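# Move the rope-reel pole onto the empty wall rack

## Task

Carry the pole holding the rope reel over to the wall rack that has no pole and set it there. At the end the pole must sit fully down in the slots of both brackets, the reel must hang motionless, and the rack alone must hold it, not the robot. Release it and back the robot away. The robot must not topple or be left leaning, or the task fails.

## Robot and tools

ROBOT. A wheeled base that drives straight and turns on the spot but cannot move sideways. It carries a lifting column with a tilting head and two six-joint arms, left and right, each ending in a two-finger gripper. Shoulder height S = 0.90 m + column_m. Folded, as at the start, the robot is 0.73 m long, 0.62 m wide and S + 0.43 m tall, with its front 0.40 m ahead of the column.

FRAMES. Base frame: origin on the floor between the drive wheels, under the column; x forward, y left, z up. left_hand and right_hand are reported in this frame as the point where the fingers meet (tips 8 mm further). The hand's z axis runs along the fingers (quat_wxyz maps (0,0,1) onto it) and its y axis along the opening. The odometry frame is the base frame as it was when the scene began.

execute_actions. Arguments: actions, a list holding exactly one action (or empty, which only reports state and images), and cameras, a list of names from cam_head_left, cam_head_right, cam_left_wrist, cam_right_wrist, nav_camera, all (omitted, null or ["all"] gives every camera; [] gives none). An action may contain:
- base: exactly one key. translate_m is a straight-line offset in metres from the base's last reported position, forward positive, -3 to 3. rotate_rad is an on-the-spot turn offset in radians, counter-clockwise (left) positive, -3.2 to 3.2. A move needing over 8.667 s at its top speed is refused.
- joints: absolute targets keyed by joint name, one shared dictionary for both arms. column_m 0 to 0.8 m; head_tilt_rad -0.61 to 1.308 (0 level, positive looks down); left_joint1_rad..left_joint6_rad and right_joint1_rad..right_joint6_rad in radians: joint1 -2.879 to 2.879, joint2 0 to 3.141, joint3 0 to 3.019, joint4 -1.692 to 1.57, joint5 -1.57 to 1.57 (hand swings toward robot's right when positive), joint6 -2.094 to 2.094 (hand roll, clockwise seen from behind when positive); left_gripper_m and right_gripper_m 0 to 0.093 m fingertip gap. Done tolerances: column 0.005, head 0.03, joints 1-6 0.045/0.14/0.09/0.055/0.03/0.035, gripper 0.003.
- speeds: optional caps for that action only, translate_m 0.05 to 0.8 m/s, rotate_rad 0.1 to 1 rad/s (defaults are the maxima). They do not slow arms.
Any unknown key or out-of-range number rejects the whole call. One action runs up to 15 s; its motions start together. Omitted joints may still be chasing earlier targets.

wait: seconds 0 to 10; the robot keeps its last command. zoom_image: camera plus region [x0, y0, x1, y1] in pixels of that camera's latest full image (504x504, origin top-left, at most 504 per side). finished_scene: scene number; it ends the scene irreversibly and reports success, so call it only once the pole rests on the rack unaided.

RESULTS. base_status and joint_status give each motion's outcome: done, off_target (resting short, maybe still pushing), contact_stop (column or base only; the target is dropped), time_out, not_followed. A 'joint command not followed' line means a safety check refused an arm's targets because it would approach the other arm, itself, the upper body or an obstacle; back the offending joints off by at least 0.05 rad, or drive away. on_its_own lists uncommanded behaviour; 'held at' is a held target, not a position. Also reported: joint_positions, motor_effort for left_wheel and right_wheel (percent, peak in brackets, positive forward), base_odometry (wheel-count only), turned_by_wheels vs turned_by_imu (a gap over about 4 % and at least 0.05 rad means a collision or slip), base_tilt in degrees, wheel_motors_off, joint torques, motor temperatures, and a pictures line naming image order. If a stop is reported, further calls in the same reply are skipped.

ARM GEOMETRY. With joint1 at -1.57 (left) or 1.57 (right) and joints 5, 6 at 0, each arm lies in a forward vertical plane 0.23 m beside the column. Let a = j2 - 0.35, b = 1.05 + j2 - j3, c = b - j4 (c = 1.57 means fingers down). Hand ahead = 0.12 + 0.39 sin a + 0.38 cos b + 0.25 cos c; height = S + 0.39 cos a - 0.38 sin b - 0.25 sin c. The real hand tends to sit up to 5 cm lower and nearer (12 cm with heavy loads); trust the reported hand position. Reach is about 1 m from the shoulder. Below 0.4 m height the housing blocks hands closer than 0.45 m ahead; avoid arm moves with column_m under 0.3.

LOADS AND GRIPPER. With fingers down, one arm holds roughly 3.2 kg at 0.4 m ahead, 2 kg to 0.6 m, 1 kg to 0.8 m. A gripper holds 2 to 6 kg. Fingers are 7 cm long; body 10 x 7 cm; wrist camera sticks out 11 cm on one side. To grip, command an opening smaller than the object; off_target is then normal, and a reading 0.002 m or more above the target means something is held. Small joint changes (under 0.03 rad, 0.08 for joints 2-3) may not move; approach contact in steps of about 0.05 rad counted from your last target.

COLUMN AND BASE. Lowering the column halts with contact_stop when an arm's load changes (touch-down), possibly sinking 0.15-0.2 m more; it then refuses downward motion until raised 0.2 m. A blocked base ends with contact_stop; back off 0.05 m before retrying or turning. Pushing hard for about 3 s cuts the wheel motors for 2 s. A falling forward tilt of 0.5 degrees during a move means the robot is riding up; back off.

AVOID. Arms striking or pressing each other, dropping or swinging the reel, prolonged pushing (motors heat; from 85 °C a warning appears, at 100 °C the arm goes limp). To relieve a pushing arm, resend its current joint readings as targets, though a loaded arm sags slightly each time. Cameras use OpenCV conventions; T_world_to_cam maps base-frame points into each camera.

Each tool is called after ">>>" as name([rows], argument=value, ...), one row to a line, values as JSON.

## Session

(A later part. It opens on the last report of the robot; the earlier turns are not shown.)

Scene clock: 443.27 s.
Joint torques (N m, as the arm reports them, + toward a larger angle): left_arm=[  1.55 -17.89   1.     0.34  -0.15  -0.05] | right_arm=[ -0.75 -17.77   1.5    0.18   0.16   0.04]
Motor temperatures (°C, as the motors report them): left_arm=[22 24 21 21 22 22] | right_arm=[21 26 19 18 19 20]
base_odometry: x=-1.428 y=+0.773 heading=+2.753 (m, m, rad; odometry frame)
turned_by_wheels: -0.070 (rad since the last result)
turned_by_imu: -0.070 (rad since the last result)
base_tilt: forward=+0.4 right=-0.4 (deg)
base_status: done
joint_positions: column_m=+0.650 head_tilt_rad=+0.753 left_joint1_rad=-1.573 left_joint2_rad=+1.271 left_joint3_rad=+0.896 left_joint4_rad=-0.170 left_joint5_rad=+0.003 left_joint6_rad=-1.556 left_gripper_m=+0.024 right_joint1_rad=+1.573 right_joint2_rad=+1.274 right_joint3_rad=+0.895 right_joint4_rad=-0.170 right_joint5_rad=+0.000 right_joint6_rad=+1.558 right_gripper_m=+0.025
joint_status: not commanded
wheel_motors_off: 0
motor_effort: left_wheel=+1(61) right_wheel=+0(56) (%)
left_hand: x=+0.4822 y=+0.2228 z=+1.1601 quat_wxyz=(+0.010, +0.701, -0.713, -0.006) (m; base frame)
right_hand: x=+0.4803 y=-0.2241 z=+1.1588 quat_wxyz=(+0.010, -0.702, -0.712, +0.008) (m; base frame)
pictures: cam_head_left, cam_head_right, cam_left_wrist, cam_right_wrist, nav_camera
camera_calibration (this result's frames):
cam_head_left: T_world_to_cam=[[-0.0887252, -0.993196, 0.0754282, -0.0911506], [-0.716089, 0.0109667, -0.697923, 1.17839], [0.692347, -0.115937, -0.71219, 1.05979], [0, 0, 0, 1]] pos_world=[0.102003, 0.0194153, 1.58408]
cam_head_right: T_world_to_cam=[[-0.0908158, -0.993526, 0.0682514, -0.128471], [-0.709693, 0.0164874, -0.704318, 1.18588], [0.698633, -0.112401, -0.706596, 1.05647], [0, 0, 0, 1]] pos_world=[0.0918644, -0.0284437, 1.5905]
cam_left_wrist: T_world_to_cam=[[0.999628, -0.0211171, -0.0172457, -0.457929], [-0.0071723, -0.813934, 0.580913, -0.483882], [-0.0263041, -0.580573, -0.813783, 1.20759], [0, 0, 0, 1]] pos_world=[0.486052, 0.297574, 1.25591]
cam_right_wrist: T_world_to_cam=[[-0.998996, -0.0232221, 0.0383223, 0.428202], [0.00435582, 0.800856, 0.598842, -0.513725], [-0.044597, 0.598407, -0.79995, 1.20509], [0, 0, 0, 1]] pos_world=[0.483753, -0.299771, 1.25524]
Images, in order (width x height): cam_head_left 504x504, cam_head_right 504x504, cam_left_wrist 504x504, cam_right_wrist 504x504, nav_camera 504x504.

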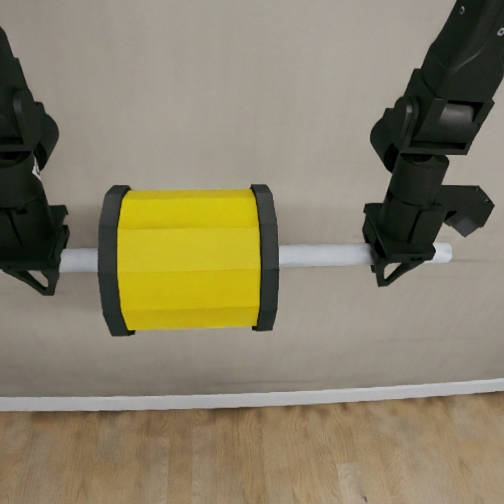

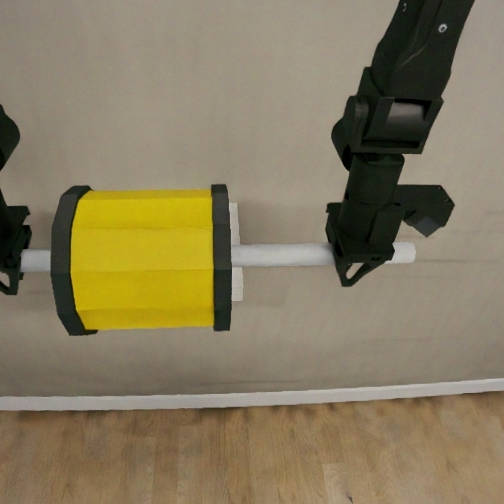

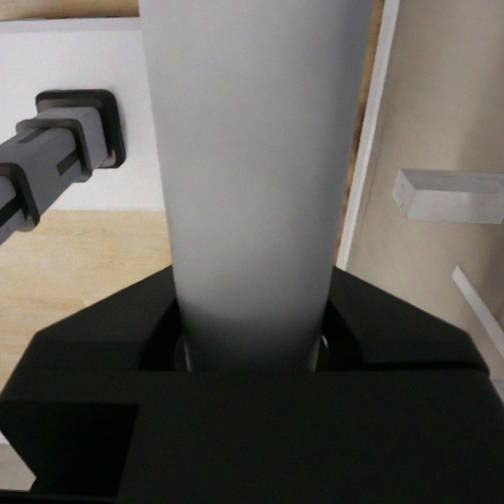

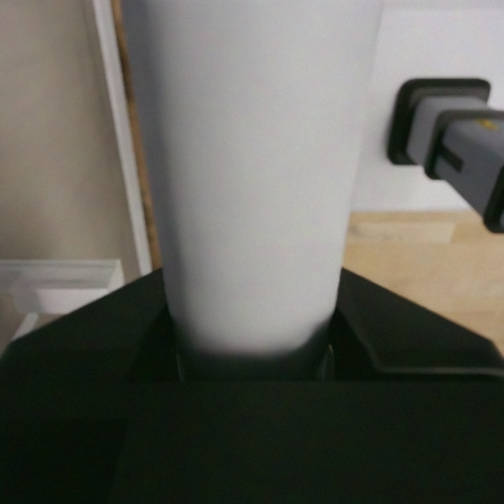

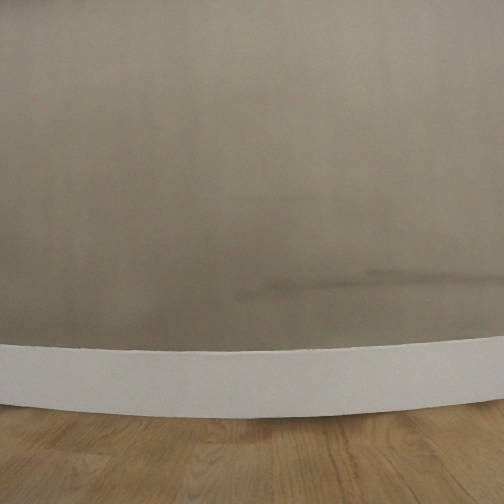

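>>> execute_actions([
  {"base":{"translate_m":0.21},"speeds":{"translate_m":0.2},"joints":{"head_tilt_rad":0.9}},
])

Scene clock: 565.37 s.
Joint torques (N m, as the arm reports them, + toward a larger angle): left_arm=[  1.18 -17.45   0.93   0.46  -0.15  -0.05] | right_arm=[ -0.76 -17.79   1.33   0.25   0.15   0.04]
Motor temperatures (°C, as the motors report them): left_arm=[22 25 21 21 23 22] | right_arm=[21 27 19 18 19 20]
base_odometry: x=-1.622 y=+0.853 heading=+2.751 (m, m, rad; odometry frame)
turned_by_wheels: -0.002 (rad since the last result)
turned_by_imu: -0.003 (rad since the last result)
base_tilt: forward=+0.4 right=-0.4 (deg)
base_status: done
joint_positions: column_m=+0.650 head_tilt_rad=+0.901 left_joint1_rad=-1.573 left_joint2_rad=+1.272 left_joint3_rad=+0.896 left_joint4_rad=-0.170 left_joint5_rad=+0.003 left_joint6_rad=-1.556 left_gripper_m=+0.024 right_joint1_rad=+1.573 right_joint2_rad=+1.275 right_joint3_rad=+0.895 right_joint4_rad=-0.170 right_joint5_rad=+0.000 right_joint6_rad=+1.557 right_gripper_m=+0.025
joint_status: all done
wheel_motors_off: 0
motor_effort: left_wheel=-2(53) right_wheel=+2(69) (%)
left_hand: x=+0.4819 y=+0.2228 z=+1.1599 quat_wxyz=(+0.010, +0.701, -0.713, -0.006) (m; base frame)
right_hand: x=+0.4804 y=-0.2241 z=+1.1587 quat_wxyz=(+0.010, -0.702, -0.712, +0.008) (m; base frame)
pictures: cam_head_left, cam_head_right, cam_left_wrist, cam_right_wrist, nav_camera
camera_calibration (this result's frames):
cam_head_left: T_world_to_cam=[[-0.0765768, -0.993196, 0.0877358, -0.111892], [-0.811548, 0.0109667, -0.584183, 0.9971], [0.579246, -0.115937, -0.806866, 1.22033], [0, 0, 0, 1]] pos_world=[0.0937576, 0.0194153, 1.57695]
cam_head_right: T_world_to_cam=[[-0.0797072, -0.993526, 0.0809477, -0.149796], [-0.80617, 0.0164874, -0.591454, 1.00608], [0.586291, -0.112401, -0.802265, 1.21859], [0, 0, 0, 1]] pos_world=[0.084683, -0.0284437, 1.5848]
cam_left_wrist: T_world_to_cam=[[0.999623, -0.0207371, -0.0180106, -0.456829], [-0.00641867, -0.813942, 0.58091, -0.484085], [-0.026706, -0.580575, -0.813768, 1.20753], [0, 0, 0, 1]] pos_world=[0.485798, 0.297575, 1.25564]
cam_right_wrist: T_world_to_cam=[[-0.998987, -0.0236082, 0.0383129, 0.428216], [0.0040582, 0.800623, 0.599155, -0.51398], [-0.0448191, 0.598703, -0.799716, 1.20486], [0, 0, 0, 1]] pos_world=[0.483869, -0.299742, 1.25509]
Images, in order (width x height): cam_head_left 504x504, cam_head_right 504x504, cam_left_wrist 504x504, cam_right_wrist 504x504, nav_camera 504x504.

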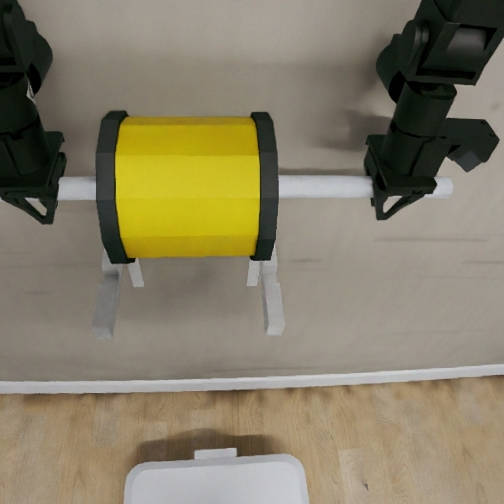

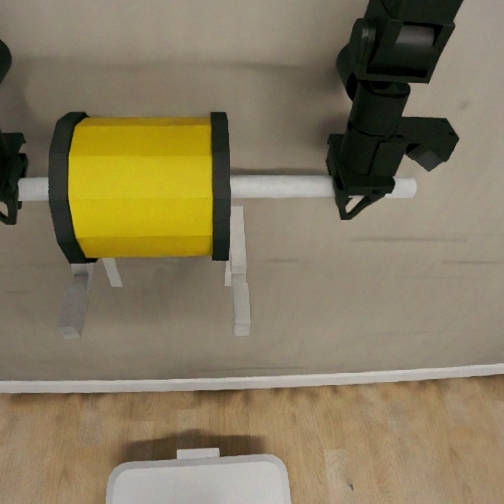

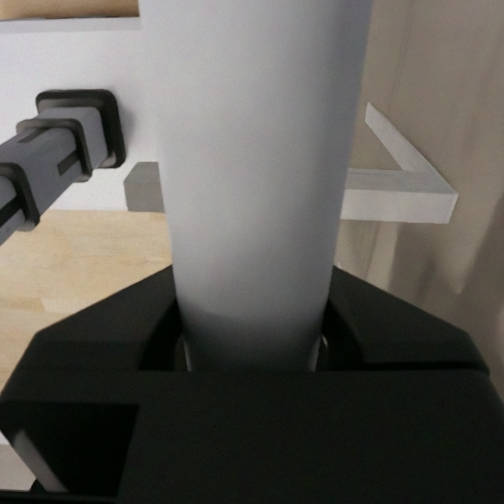

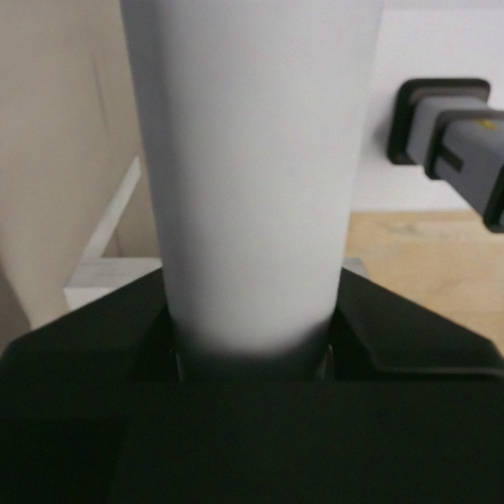

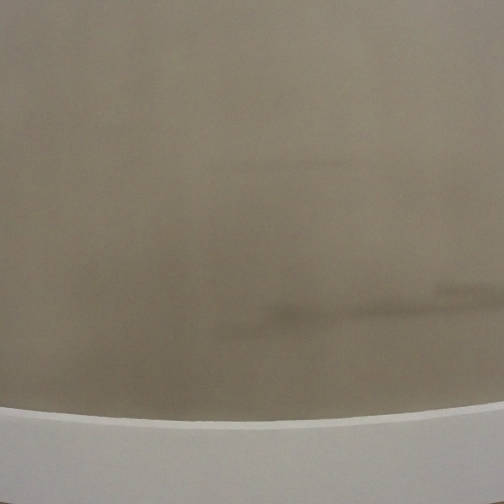

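>>> execute_actions([
  {"base":{"rotate_rad":-0.075},"speeds":{"rotate_rad":0.3}},
], cameras=[])

>>> execute_actions([
  {"base":{"translate_m":-0.27},"speeds":{"translate_m":0.3}},
], cameras=[])

>>> execute_actions([
  {"base":{"rotate_rad":0.077},"speeds":{"rotate_rad":0.3}},
], cameras=[])

>>> execute_actions([
  {"base":{"translate_m":0.255},"speeds":{"translate_m":0.25},"joints":{"column_m":0.6}},
], cameras=["cam_head_left","cam_head_right","cam_left_wrist","cam_right_wrist"])

Scene clock: 610.83 s.
Joint torques (N m, as the arm reports them, + toward a larger angle): left_arm=[  1.25 -17.06   0.98   0.4   -0.15  -0.05] | right_arm=[ -0.66 -17.97   1.5    0.18   0.15   0.04]
Motor temperatures (°C, as the motors report them): left_arm=[22 26 21 21 23 22] | right_arm=[21 27 20 18 19 20]
base_odometry: x=-1.622 y=+0.853 heading=+2.679 (m, m, rad; odometry frame)
turned_by_wheels: -0.073 (rad since the last result)
turned_by_imu: -0.071 (rad since the last result)
base_tilt: forward=+0.4 right=-0.5 (deg)
base_status: done
joint_positions: column_m=+0.650 head_tilt_rad=+0.901 left_joint1_rad=-1.573 left_joint2_rad=+1.272 left_joint3_rad=+0.896 left_joint4_rad=-0.170 left_joint5_rad=+0.003 left_joint6_rad=-1.556 left_gripper_m=+0.024 right_joint1_rad=+1.573 right_joint2_rad=+1.275 right_joint3_rad=+0.895 right_joint4_rad=-0.170 right_joint5_rad=+0.000 right_joint6_rad=+1.557 right_gripper_m=+0.025
joint_status: not commanded
wheel_motors_off: 0
motor_effort: left_wheel=+1(65) right_wheel=-1(61) (%)
left_hand: x=+0.4819 y=+0.2228 z=+1.1599 quat_wxyz=(+0.010, +0.701, -0.713, -0.006) (m; base frame)
right_hand: x=+0.4804 y=-0.2243 z=+1.1587 quat_wxyz=(+0.010, -0.702, -0.712, +0.009) (m; base frame)
pictures: none
No camera images: the call's "cameras" was empty. Leave "cameras" out to get every camera's image.

Scene clock: 613.07 s.
Joint torques (N m, as the arm reports them, + toward a larger angle): left_arm=[  1.51 -16.53   1.35   0.43  -0.15  -0.05] | right_arm=[ -0.94 -17.71   1.75   0.21   0.17   0.04]
Motor temperatures (°C, as the motors report them): left_arm=[22 26 21 21 23 22] | right_arm=[21 27 20 18 19 20]
base_odometry: x=-1.381 y=+0.732 heading=+2.676 (m, m, rad; odometry frame)
turned_by_wheels: -0.002 (rad since the last result)
turned_by_imu: -0.002 (rad since the last result)
base_tilt: forward=+0.4 right=-0.5 (deg)
base_status: done
joint_positions: column_m=+0.650 head_tilt_rad=+0.902 left_joint1_rad=-1.573 left_joint2_rad=+1.273 left_joint3_rad=+0.891 left_joint4_rad=-0.170 left_joint5_rad=+0.003 left_joint6_rad=-1.556 left_gripper_m=+0.024 right_joint1_rad=+1.573 right_joint2_rad=+1.276 right_joint3_rad=+0.890 right_joint4_rad=-0.170 right_joint5_rad=+0.000 right_joint6_rad=+1.557 right_gripper_m=+0.025
joint_status: not commanded
wheel_motors_off: 0
motor_effort: left_wheel=-2(79) right_wheel=+2(79) (%)
left_hand: x=+0.4787 y=+0.2228 z=+1.1591 quat_wxyz=(+0.012, +0.701, -0.713, -0.008) (m; base frame)
right_hand: x=+0.4766 y=-0.2243 z=+1.1580 quat_wxyz=(+0.012, -0.702, -0.712, +0.011) (m; base frame)
pictures: none
No camera images: the call's "cameras" was empty. Leave "cameras" out to get every camera's image.

Scene clock: 614.23 s.
Joint torques (N m, as the arm reports them, + toward a larger angle): left_arm=[  1.13 -17.41   1.23   0.52  -0.14  -0.05] | right_arm=[ -0.56 -18.17   1.75   0.22   0.21   0.04]
Motor temperatures (°C, as the motors report them): left_arm=[22 26 21 21 23 22] | right_arm=[21 27 20 18 19 20]
base_odometry: x=-1.380 y=+0.732 heading=+2.751 (m, m, rad; odometry frame)
turned_by_wheels: +0.075 (rad since the last result)
turned_by_imu: +0.074 (rad since the last result)
base_tilt: forward=+0.3 right=-0.5 (deg)
base_status: done
joint_positions: column_m=+0.650 head_tilt_rad=+0.902 left_joint1_rad=-1.573 left_joint2_rad=+1.273 left_joint3_rad=+0.891 left_joint4_rad=-0.170 left_joint5_rad=+0.003 left_joint6_rad=-1.556 left_gripper_m=+0.024 right_joint1_rad=+1.573 right_joint2_rad=+1.276 right_joint3_rad=+0.890 right_joint4_rad=-0.170 right_joint5_rad=-0.001 right_joint6_rad=+1.557 right_gripper_m=+0.025
joint_status: not commanded
wheel_motors_off: 0
motor_effort: left_wheel=+0(61) right_wheel=+5(56) (%)
left_hand: x=+0.4787 y=+0.2226 z=+1.1591 quat_wxyz=(+0.012, +0.701, -0.713, -0.008) (m; base frame)
right_hand: x=+0.4766 y=-0.2244 z=+1.1580 quat_wxyz=(+0.012, -0.702, -0.712, +0.011) (m; base frame)
pictures: none
No camera images: the call's "cameras" was empty. Leave "cameras" out to get every camera's image.

Scene clock: 616.47 s.
Joint torques (N m, as the arm reports them, + toward a larger angle): left_arm=[  1.31 -18.17   0.78   0.3   -0.15  -0.05] | right_arm=[ -1.01 -17.92   1.39   0.21   0.19   0.02]
Motor temperatures (°C, as the motors report them): left_arm=[22 26 21 21 23 22] | right_arm=[21 27 20 18 19 20]
base_odometry: x=-1.616 y=+0.829 heading=+2.753 (m, m, rad; odometry frame)
turned_by_wheels: +0.002 (rad since the last result)
turned_by_imu: +0.001 (rad since the last result)
base_tilt: forward=+0.4 right=-0.5 (deg)
base_status: done
joint_positions: column_m=+0.600 head_tilt_rad=+0.902 left_joint1_rad=-1.573 left_joint2_rad=+1.275 left_joint3_rad=+0.896 left_joint4_rad=-0.170 left_joint5_rad=+0.003 left_joint6_rad=-1.556 left_gripper_m=+0.024 right_joint1_rad=+1.573 right_joint2_rad=+1.277 right_joint3_rad=+0.895 right_joint4_rad=-0.170 right_joint5_rad=+0.000 right_joint6_rad=+1.557 right_gripper_m=+0.025
joint_status: all done
wheel_motors_off: 0
motor_effort: left_wheel=+3(67) right_wheel=-3(83) (%)
left_hand: x=+0.4812 y=+0.2226 z=+1.1090 quat_wxyz=(+0.011, +0.701, -0.713, -0.007) (m; base frame)
right_hand: x=+0.4795 y=-0.2244 z=+1.1080 quat_wxyz=(+0.011, -0.702, -0.712, +0.009) (m; base frame)
pictures: cam_head_left, cam_head_right, cam_left_wrist, cam_right_wrist
camera_calibration (this result's frames):
cam_head_left: T_world_to_cam=[[-0.076532, -0.993196, 0.0877749, -0.107583], [-0.811846, 0.0109667, -0.583768, 0.96734], [0.578834, -0.115937, -0.807162, 1.1806], [0, 0, 0, 1]] pos_world=[0.0937275, 0.0194153, 1.52708]
cam_head_right: T_world_to_cam=[[-0.0796659, -0.993526, 0.0809884, -0.145828], [-0.806472, 0.0164874, -0.591043, 0.975959], [0.585881, -0.112401, -0.802564, 1.17909], [0, 0, 0, 1]] pos_world=[0.0846569, -0.0284437, 1.53494]
cam_left_wrist: T_world_to_cam=[[0.999575, -0.0209387, -0.0202917, -0.454429], [-0.00524778, -0.813751, 0.58119, -0.455608], [-0.0286818, -0.580837, -0.813515, 1.1667], [0, 0, 0, 1]] pos_world=[0.485308, 0.297397, 1.2047]
cam_right_wrist: T_world_to_cam=[[-0.998906, -0.0232101, 0.0406064, 0.426757], [0.00573974, 0.80079, 0.598918, -0.483852], [-0.0464181, 0.598496, -0.79978, 1.16531], [0, 0, 0, 1]] pos_world=[0.483159, -0.300062, 1.20445]
Images, in order (width x height): cam_head_left 504x504, cam_head_right 504x504, cam_left_wrist 504x504, cam_right_wrist 504x504.

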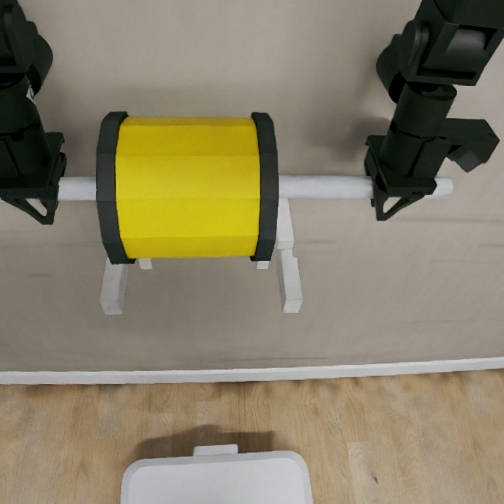

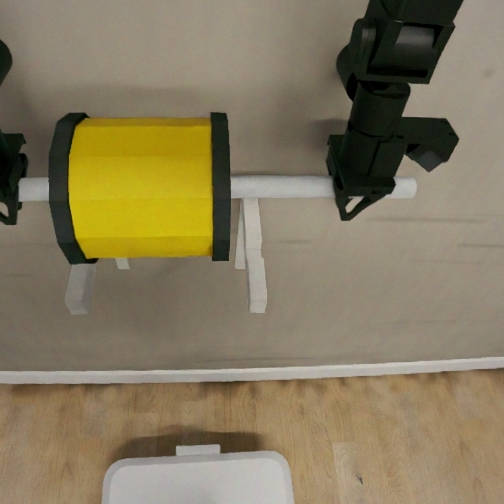

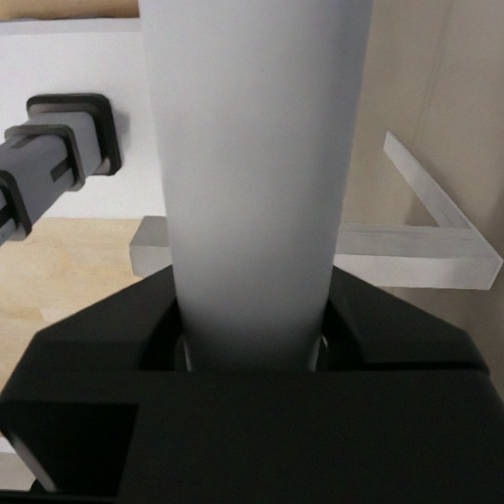

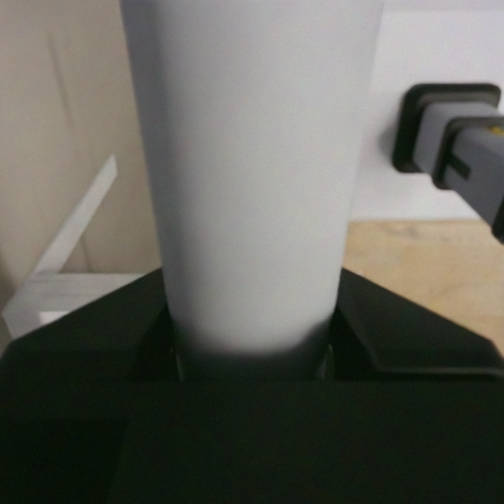

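>>> execute_actions([
  {"joints":{"column_m":0.54}},
], cameras=["cam_head_left","cam_head_right","cam_left_wrist","cam_right_wrist"])

Scene clock: 635.03 s.
Joint torques (N m, as the arm reports them, + toward a larger angle): left_arm=[  1.22 -17.3    0.88   0.46  -0.14  -0.05] | right_arm=[ -0.91 -17.74   1.47   0.2    0.18   0.03]
Motor temperatures (°C, as the motors report them): left_arm=[22 26 21 21 23 22] | right_arm=[21 27 20 18 19 20]
base_odometry: x=-1.616 y=+0.829 heading=+2.753 (m, m, rad; odometry frame)
turned_by_wheels: +0.000 (rad since the last result)
turned_by_imu: +0.000 (rad since the last result)
base_tilt: forward=+0.4 right=-0.5 (deg)
base_status: not commanded
joint_positions: column_m=+0.540 head_tilt_rad=+0.902 left_joint1_rad=-1.573 left_joint2_rad=+1.275 left_joint3_rad=+0.896 left_joint4_rad=-0.170 left_joint5_rad=+0.003 left_joint6_rad=-1.556 left_gripper_m=+0.024 right_joint1_rad=+1.573 right_joint2_rad=+1.277 right_joint3_rad=+0.895 right_joint4_rad=-0.170 right_joint5_rad=+0.000 right_joint6_rad=+1.557 right_gripper_m=+0.025
joint_status: all done
wheel_motors_off: 0
motor_effort: left_wheel=+3(3) right_wheel=-3(4) (%)
left_hand: x=+0.4812 y=+0.2226 z=+1.0490 quat_wxyz=(+0.011, +0.701, -0.713, -0.007) (m; base frame)
right_hand: x=+0.4795 y=-0.2244 z=+1.0480 quat_wxyz=(+0.011, -0.702, -0.712, +0.009) (m; base frame)
pictures: cam_head_left, cam_head_right, cam_left_wrist, cam_right_wrist
camera_calibration (this result's frames):
cam_head_left: T_world_to_cam=[[-0.076532, -0.993196, 0.0877749, -0.102317], [-0.811846, 0.0109667, -0.583768, 0.932316], [0.578834, -0.115937, -0.807162, 1.13217], [0, 0, 0, 1]] pos_world=[0.0937275, 0.0194153, 1.46708]
cam_head_right: T_world_to_cam=[[-0.0796659, -0.993526, 0.0809884, -0.140969], [-0.806472, 0.0164874, -0.591043, 0.940499], [0.585881, -0.112401, -0.802564, 1.13094], [0, 0, 0, 1]] pos_world=[0.0846569, -0.0284437, 1.47495]
cam_left_wrist: T_world_to_cam=[[0.999575, -0.0209387, -0.0202917, -0.455647], [-0.00524778, -0.813751, 0.58119, -0.420739], [-0.0286818, -0.580837, -0.813515, 1.1179], [0, 0, 0, 1]] pos_world=[0.485308, 0.297397, 1.14471]
cam_right_wrist: T_world_to_cam=[[-0.998906, -0.0232101, 0.0406064, 0.429193], [0.00573974, 0.80079, 0.598918, -0.447919], [-0.0464181, 0.598496, -0.79978, 1.11732], [0, 0, 0, 1]] pos_world=[0.483159, -0.300062, 1.14445]
Images, in order (width x height): cam_head_left 504x504, cam_head_right 504x504, cam_left_wrist 504x504, cam_right_wrist 504x504.

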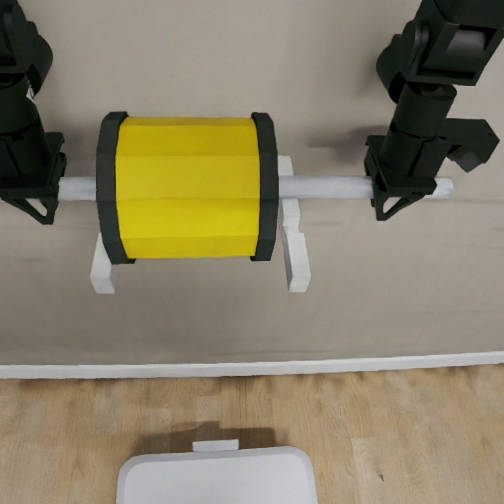

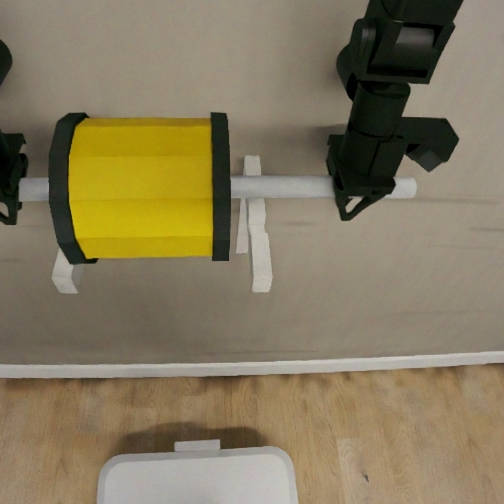

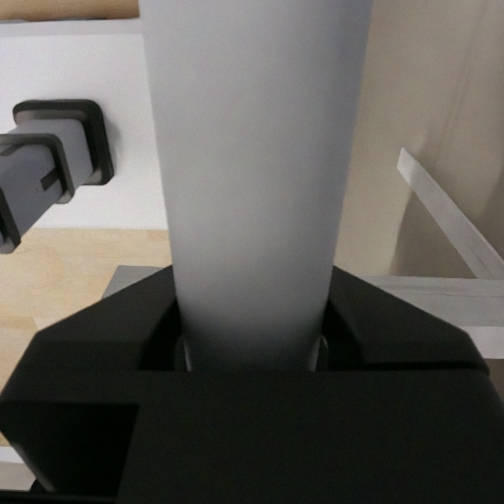

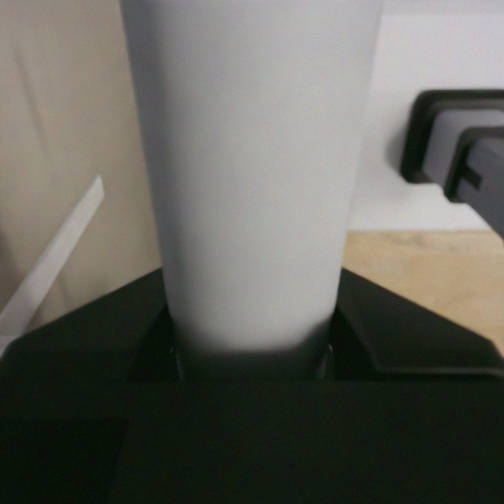

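>>> zoom_image(camera="cam_head_right", region=[200, 130, 320, 310])

>>> zoom_image(camera="cam_head_left", region=[60, 150, 320, 310])

Region (200, 130, 320, 310) of cam_head_right's 504x504 image, scaled by 2.800, with more detail than that image has.

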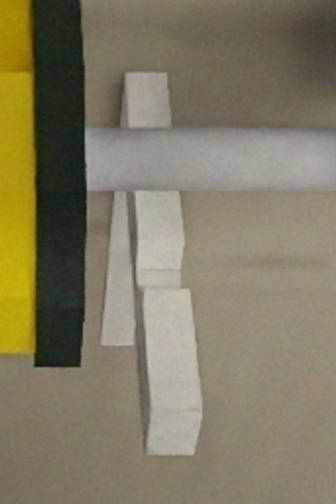

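Region (60, 150, 320, 310) of cam_head_left's 504x504 image, scaled by 1.938, with more detail than that image has; it fills the top 310 rows of this view, and the rest is white.

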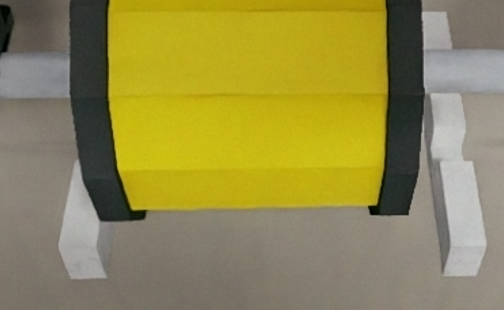

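>>> execute_actions([
  {"joints":{"column_m":0.495}},
], cameras=["cam_head_left","cam_head_right","cam_left_wrist","cam_right_wrist"])

>>> zoom_image(camera="cam_head_right", region=[200, 130, 320, 310])

Scene clock: 658.80 s.
Joint torques (N m, as the arm reports them, + toward a larger angle): left_arm=[  1.2  -17.88   0.81   0.38  -0.15  -0.05] | right_arm=[ -0.86 -18.04   1.43   0.14   0.18   0.04]
Motor temperatures (°C, as the motors report them): left_arm=[22 26 21 21 23 22] | right_arm=[21 27 20 18 19 20]
base_odometry: x=-1.616 y=+0.829 heading=+2.753 (m, m, rad; odometry frame)
turned_by_wheels: +0.000 (rad since the last result)
turned_by_imu: +0.000 (rad since the last result)
base_tilt: forward=+0.4 right=-0.4 (deg)
base_status: not commanded
joint_positions: column_m=+0.495 head_tilt_rad=+0.902 left_joint1_rad=-1.573 left_joint2_rad=+1.275 left_joint3_rad=+0.896 left_joint4_rad=-0.170 left_joint5_rad=+0.003 left_joint6_rad=-1.556 left_gripper_m=+0.024 right_joint1_rad=+1.573 right_joint2_rad=+1.277 right_joint3_rad=+0.895 right_joint4_rad=-0.170 right_joint5_rad=+0.000 right_joint6_rad=+1.557 right_gripper_m=+0.025
joint_status: all done
wheel_motors_off: 0
motor_effort: left_wheel=+3(3) right_wheel=-2(2) (%)
left_hand: x=+0.4812 y=+0.2226 z=+1.0040 quat_wxyz=(+0.011, +0.701, -0.713, -0.007) (m; base frame)
right_hand: x=+0.4795 y=-0.2244 z=+1.0030 quat_wxyz=(+0.011, -0.702, -0.712, +0.009) (m; base frame)
pictures: cam_head_left, cam_head_right, cam_left_wrist, cam_right_wrist
camera_calibration (this result's frames):
cam_head_left: T_world_to_cam=[[-0.076532, -0.993196, 0.0877749, -0.0983658], [-0.811846, 0.0109667, -0.583768, 0.906039], [0.578834, -0.115937, -0.807162, 1.09584], [0, 0, 0, 1]] pos_world=[0.0937275, 0.0194153, 1.42207]
cam_head_right: T_world_to_cam=[[-0.0796658, -0.993526, 0.0809884, -0.137323], [-0.806472, 0.0164874, -0.591043, 0.913895], [0.585881, -0.112401, -0.802564, 1.09482], [0, 0, 0, 1]] pos_world=[0.0846569, -0.0284437, 1.42993]
cam_left_wrist: T_world_to_cam=[[0.999575, -0.0209387, -0.0202917, -0.45656], [-0.00524778, -0.813751, 0.58119, -0.394579], [-0.0286818, -0.580837, -0.813515, 1.08128], [0, 0, 0, 1]] pos_world=[0.485308, 0.297397, 1.0997]
cam_right_wrist: T_world_to_cam=[[-0.998906, -0.0232101, 0.0406064, 0.431021], [0.00573974, 0.80079, 0.598918, -0.420961], [-0.0464181, 0.598496, -0.79978, 1.08132], [0, 0, 0, 1]] pos_world=[0.483159, -0.300062, 1.09944]
Images, in order (width x height): cam_head_left 504x504, cam_head_right 504x504, cam_left_wrist 504x504, cam_right_wrist 504x504.

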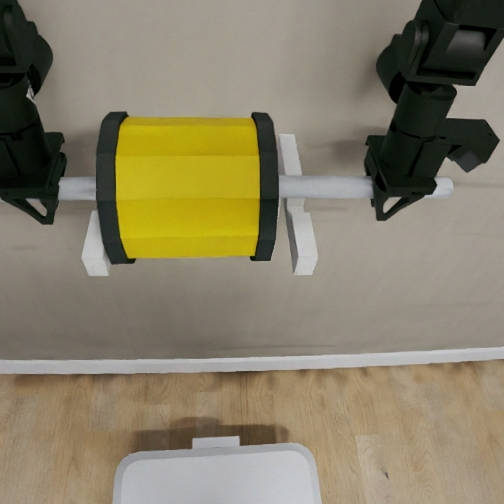

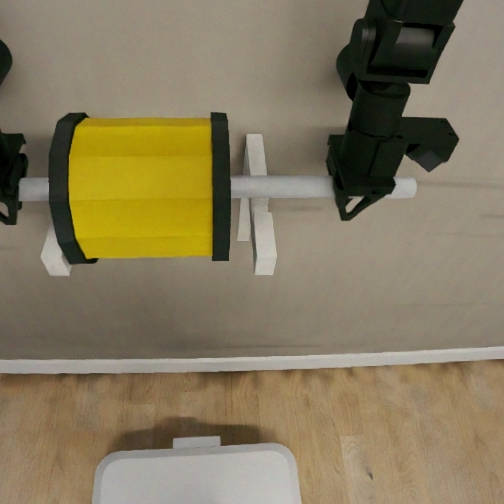

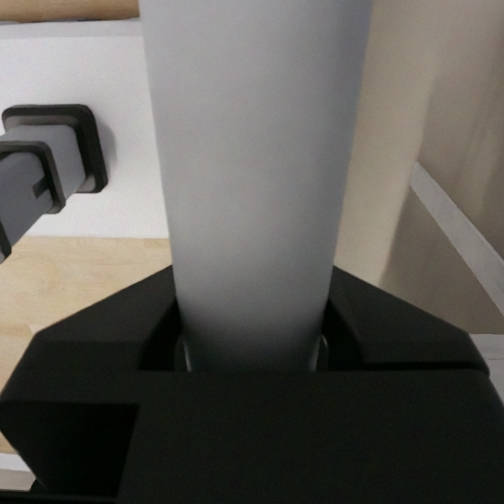

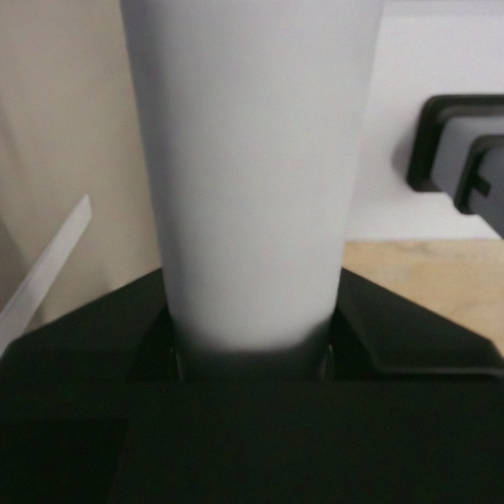

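Region (200, 130, 320, 310) of cam_head_right's 504x504 image, scaled by 2.800, with more detail than that image has.

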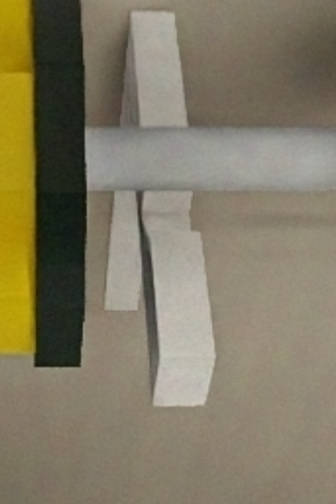

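>>> execute_actions([
  {"joints":{"column_m":0.465}},
], cameras=["cam_head_left","cam_head_right"])

>>> zoom_image(camera="cam_head_right", region=[200, 100, 320, 280])

Scene clock: 674.17 s.
Joint torques (N m, as the arm reports them, + toward a larger angle): left_arm=[  1.21 -16.41   0.35   0.45  -0.08  -0.12] | right_arm=[ -0.85 -18.15   1.24   0.14   0.25  -0.03]
Motor temperatures (°C, as the motors report them): left_arm=[22 26 21 21 23 22] | right_arm=[21 27 20 18 19 20]
base_odometry: x=-1.616 y=+0.829 heading=+2.753 (m, m, rad; odometry frame)
turned_by_wheels: +0.000 (rad since the last result)
turned_by_imu: +0.000 (rad since the last result)
base_tilt: forward=+0.4 right=-0.5 (deg)
base_status: not commanded
joint_positions: column_m=+0.465 head_tilt_rad=+0.902 left_joint1_rad=-1.573 left_joint2_rad=+1.271 left_joint3_rad=+0.905 left_joint4_rad=-0.170 left_joint5_rad=+0.002 left_joint6_rad=-1.548 left_gripper_m=+0.024 right_joint1_rad=+1.573 right_joint2_rad=+1.277 right_joint3_rad=+0.898 right_joint4_rad=-0.170 right_joint5_rad=-0.002 right_joint6_rad=+1.566 right_gripper_m=+0.025
joint_status: all done
wheel_motors_off: 0
motor_effort: left_wheel=+2(4) right_wheel=-3(4) (%)
left_hand: x=+0.4881 y=+0.2228 z=+0.9758 quat_wxyz=(+0.006, +0.699, -0.716, -0.003) (m; base frame)
right_hand: x=+0.4814 y=-0.2241 z=+0.9732 quat_wxyz=(+0.010, -0.705, -0.709, +0.007) (m; base frame)
pictures: cam_head_left, cam_head_right
camera_calibration (this result's frames):
cam_head_left: T_world_to_cam=[[-0.0765318, -0.993196, 0.0877751, -0.0957314], [-0.811848, 0.0109667, -0.583766, 0.888514], [0.578832, -0.115937, -0.807163, 1.07161], [0, 0, 0, 1]] pos_world=[0.0937273, 0.0194153, 1.39206]
cam_head_right: T_world_to_cam=[[-0.0796657, -0.993526, 0.0809886, -0.134893], [-0.806473, 0.0164874, -0.591041, 0.896151], [0.585879, -0.112401, -0.802566, 1.07073], [0, 0, 0, 1]] pos_world=[0.0846568, -0.0284437, 1.39992]
Images, in order (width x height): cam_head_left 504x504, cam_head_right 504x504.

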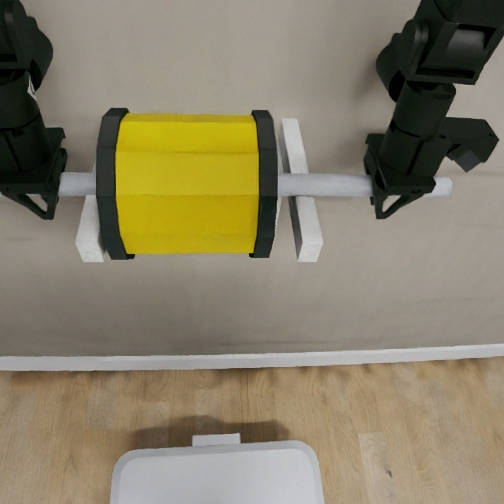

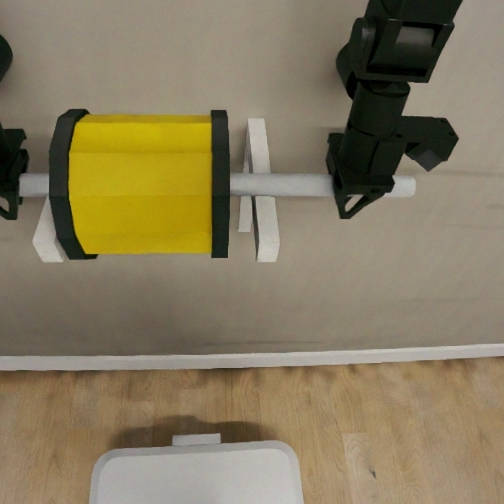

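Region (200, 100, 320, 280) of cam_head_right's 504x504 image, scaled by 2.800, with more detail than that image has.

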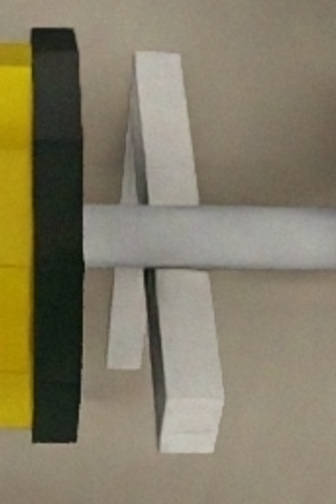

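>>> execute_actions([
  {"joints":{"column_m":0.445}},
], cameras=["cam_head_left","cam_head_right","cam_left_wrist","cam_right_wrist"])

>>> zoom_image(camera="cam_head_left", region=[40, 90, 340, 270])

Scene clock: 680.07 s.
Joint torques (N m, as the arm reports them, + toward a larger angle): left_arm=[  1.19 -15.64   1.03   0.44  -0.05  -0.14] | right_arm=[ -0.99 -17.08   1.76   0.24   0.29  -0.05]
Motor temperatures (°C, as the motors report them): left_arm=[22 26 21 21 23 22] | right_arm=[21 27 20 18 19 20]
base_odometry: x=-1.616 y=+0.829 heading=+2.753 (m, m, rad; odometry frame)
turned_by_wheels: +0.000 (rad since the last result)
turned_by_imu: +0.000 (rad since the last result)
base_tilt: forward=+0.4 right=-0.5 (deg)
base_status: not commanded
joint_positions: column_m=+0.445 head_tilt_rad=+0.902 left_joint1_rad=-1.573 left_joint2_rad=+1.256 left_joint3_rad=+0.898 left_joint4_rad=-0.170 left_joint5_rad=+0.001 left_joint6_rad=-1.545 left_gripper_m=+0.024 right_joint1_rad=+1.573 right_joint2_rad=+1.265 right_joint3_rad=+0.892 right_joint4_rad=-0.170 right_joint5_rad=-0.003 right_joint6_rad=+1.568 right_gripper_m=+0.025
joint_status: all done
wheel_motors_off: 0
motor_effort: left_wheel=+4(6) right_wheel=+0(6) (%)
left_hand: x=+0.4895 y=+0.2230 z=+0.9607 quat_wxyz=(+0.003, +0.698, -0.716, +0.000) (m; base frame)
right_hand: x=+0.4826 y=-0.2239 z=+0.9573 quat_wxyz=(+0.008, -0.706, -0.708, +0.005) (m; base frame)
pictures: cam_head_left, cam_head_right, cam_left_wrist, cam_right_wrist
camera_calibration (this result's frames):
cam_head_left: T_world_to_cam=[[-0.0765318, -0.993196, 0.0877751, -0.0939776], [-0.811848, 0.0109667, -0.583766, 0.87685], [0.578832, -0.115937, -0.807163, 1.05549], [0, 0, 0, 1]] pos_world=[0.0937273, 0.0194153, 1.37207]
cam_head_right: T_world_to_cam=[[-0.0796657, -0.993526, 0.0809886, -0.133275], [-0.806473, 0.0164874, -0.591041, 0.884342], [0.585879, -0.112401, -0.802566, 1.0547], [0, 0, 0, 1]] pos_world=[0.0846568, -0.0284437, 1.37994]
cam_left_wrist: T_world_to_cam=[[0.999501, -0.0315819, -0.0000865702, -0.482759], [-0.0256958, -0.814808, 0.579161, -0.356866], [-0.0183615, -0.57887, -0.815213, 1.04268], [0, 0, 0, 1]] pos_world=[0.492493, 0.297555, 1.05665]
cam_right_wrist: T_world_to_cam=[[-0.999438, -0.012555, 0.0310663, 0.447785], [0.00865125, 0.799026, 0.601235, -0.398002], [-0.0323713, 0.601166, -0.798468, 1.03711], [0, 0, 0, 1]] pos_world=[0.48455, -0.299842, 1.05348]
Images, in order (width x height): cam_head_left 504x504, cam_head_right 504x504, cam_left_wrist 504x504, cam_right_wrist 504x504.

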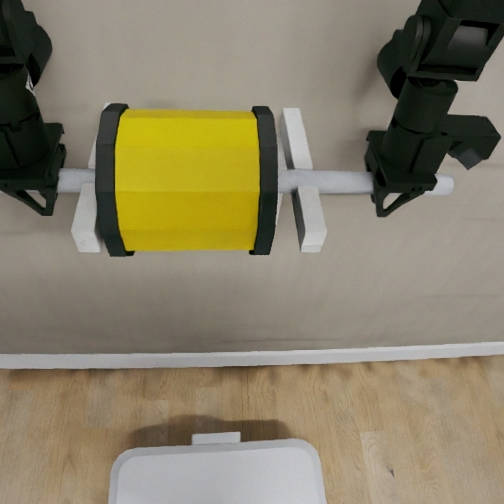

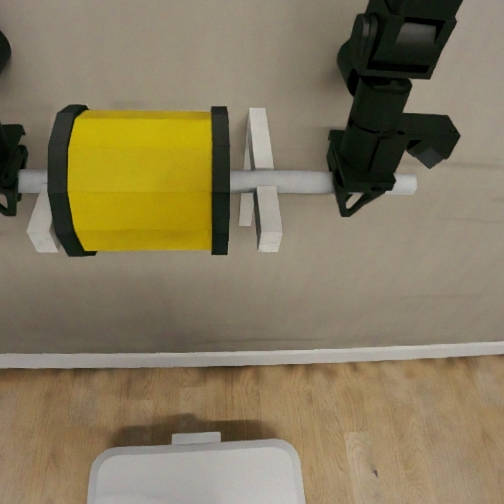

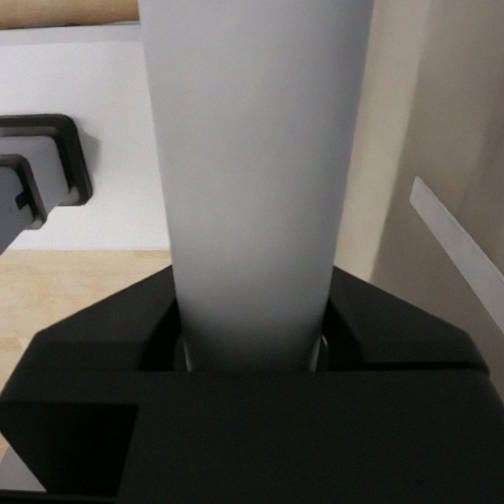

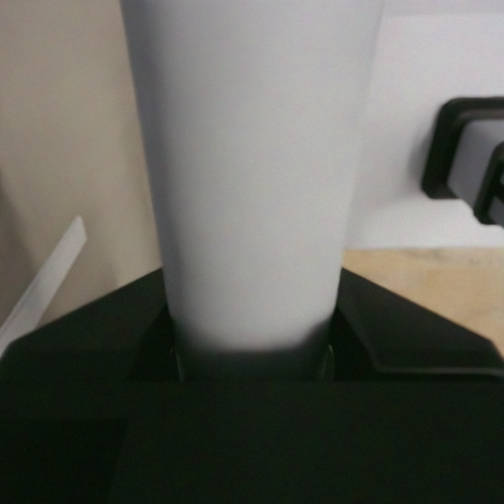

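Region (40, 90, 340, 270) of cam_head_left's 504x504 image, scaled by 1.680, with more detail than that image has; it fills the top 302 rows of this view, and the rest is white.

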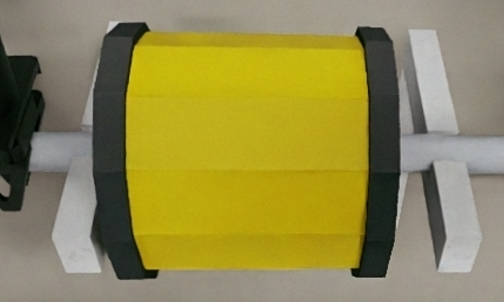

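>>> execute_actions([
  {"joints":{"column_m":0.428}},
], cameras=["cam_head_left","cam_head_right"])

Scene clock: 691.20 s.
Joint torques (N m, as the arm reports them, + toward a larger angle): left_arm=[  1.21 -11.66   2.86   1.02  -0.05  -0.14] | right_arm=[ -0.76 -12.72   3.58   0.79   0.31  -0.05]
Motor temperatures (°C, as the motors report them): left_arm=[22 26 21 21 23 22] | right_arm=[21 27 20 18 19 20]
base_odometry: x=-1.616 y=+0.829 heading=+2.753 (m, m, rad; odometry frame)
turned_by_wheels: +0.000 (rad since the last result)
turned_by_imu: +0.000 (rad since the last result)
base_tilt: forward=+0.4 right=-0.5 (deg)
base_status: not commanded
joint_positions: column_m=+0.428 head_tilt_rad=+0.902 left_joint1_rad=-1.573 left_joint2_rad=+1.208 left_joint3_rad=+0.876 left_joint4_rad=-0.184 left_joint5_rad=+0.001 left_joint6_rad=-1.545 left_gripper_m=+0.024 right_joint1_rad=+1.573 right_joint2_rad=+1.217 right_joint3_rad=+0.871 right_joint4_rad=-0.187 right_joint5_rad=-0.003 right_joint6_rad=+1.568 right_gripper_m=+0.025
joint_status: all done
wheel_motors_off: 0
motor_effort: left_wheel=+6(6) right_wheel=+1(1) (%)
left_hand: x=+0.4907 y=+0.2230 z=+0.9600 quat_wxyz=(-0.002, +0.698, -0.716, +0.004) (m; base frame)
right_hand: x=+0.4835 y=-0.2239 z=+0.9564 quat_wxyz=(+0.005, -0.706, -0.708, +0.001) (m; base frame)
pictures: cam_head_left, cam_head_right
camera_calibration (this result's frames):
cam_head_left: T_world_to_cam=[[-0.0765318, -0.993196, 0.0877751, -0.0924897], [-0.811848, 0.0109667, -0.583767, 0.866955], [0.578832, -0.115937, -0.807163, 1.0418], [0, 0, 0, 1]] pos_world=[0.0937273, 0.0194153, 1.35512]
cam_head_right: T_world_to_cam=[[-0.0796657, -0.993526, 0.0809886, -0.131902], [-0.806473, 0.0164874, -0.591041, 0.874323], [0.585879, -0.112401, -0.802566, 1.04109], [0, 0, 0, 1]] pos_world=[0.0846568, -0.0284437, 1.36299]
Images, in order (width x height): cam_head_left 504x504, cam_head_right 504x504.

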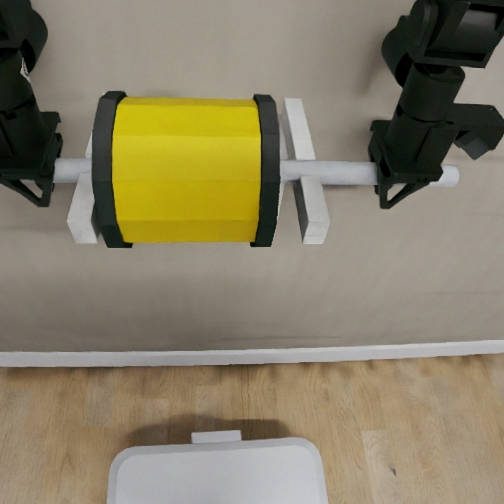

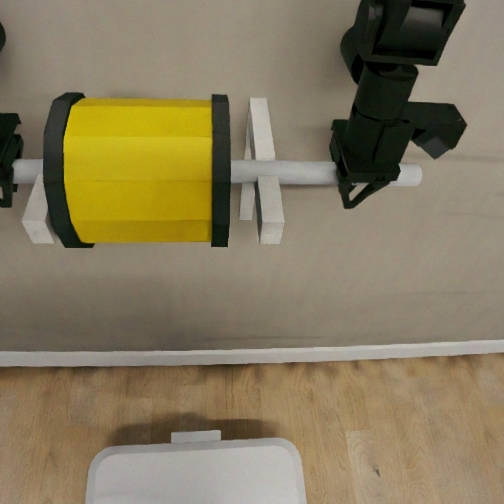

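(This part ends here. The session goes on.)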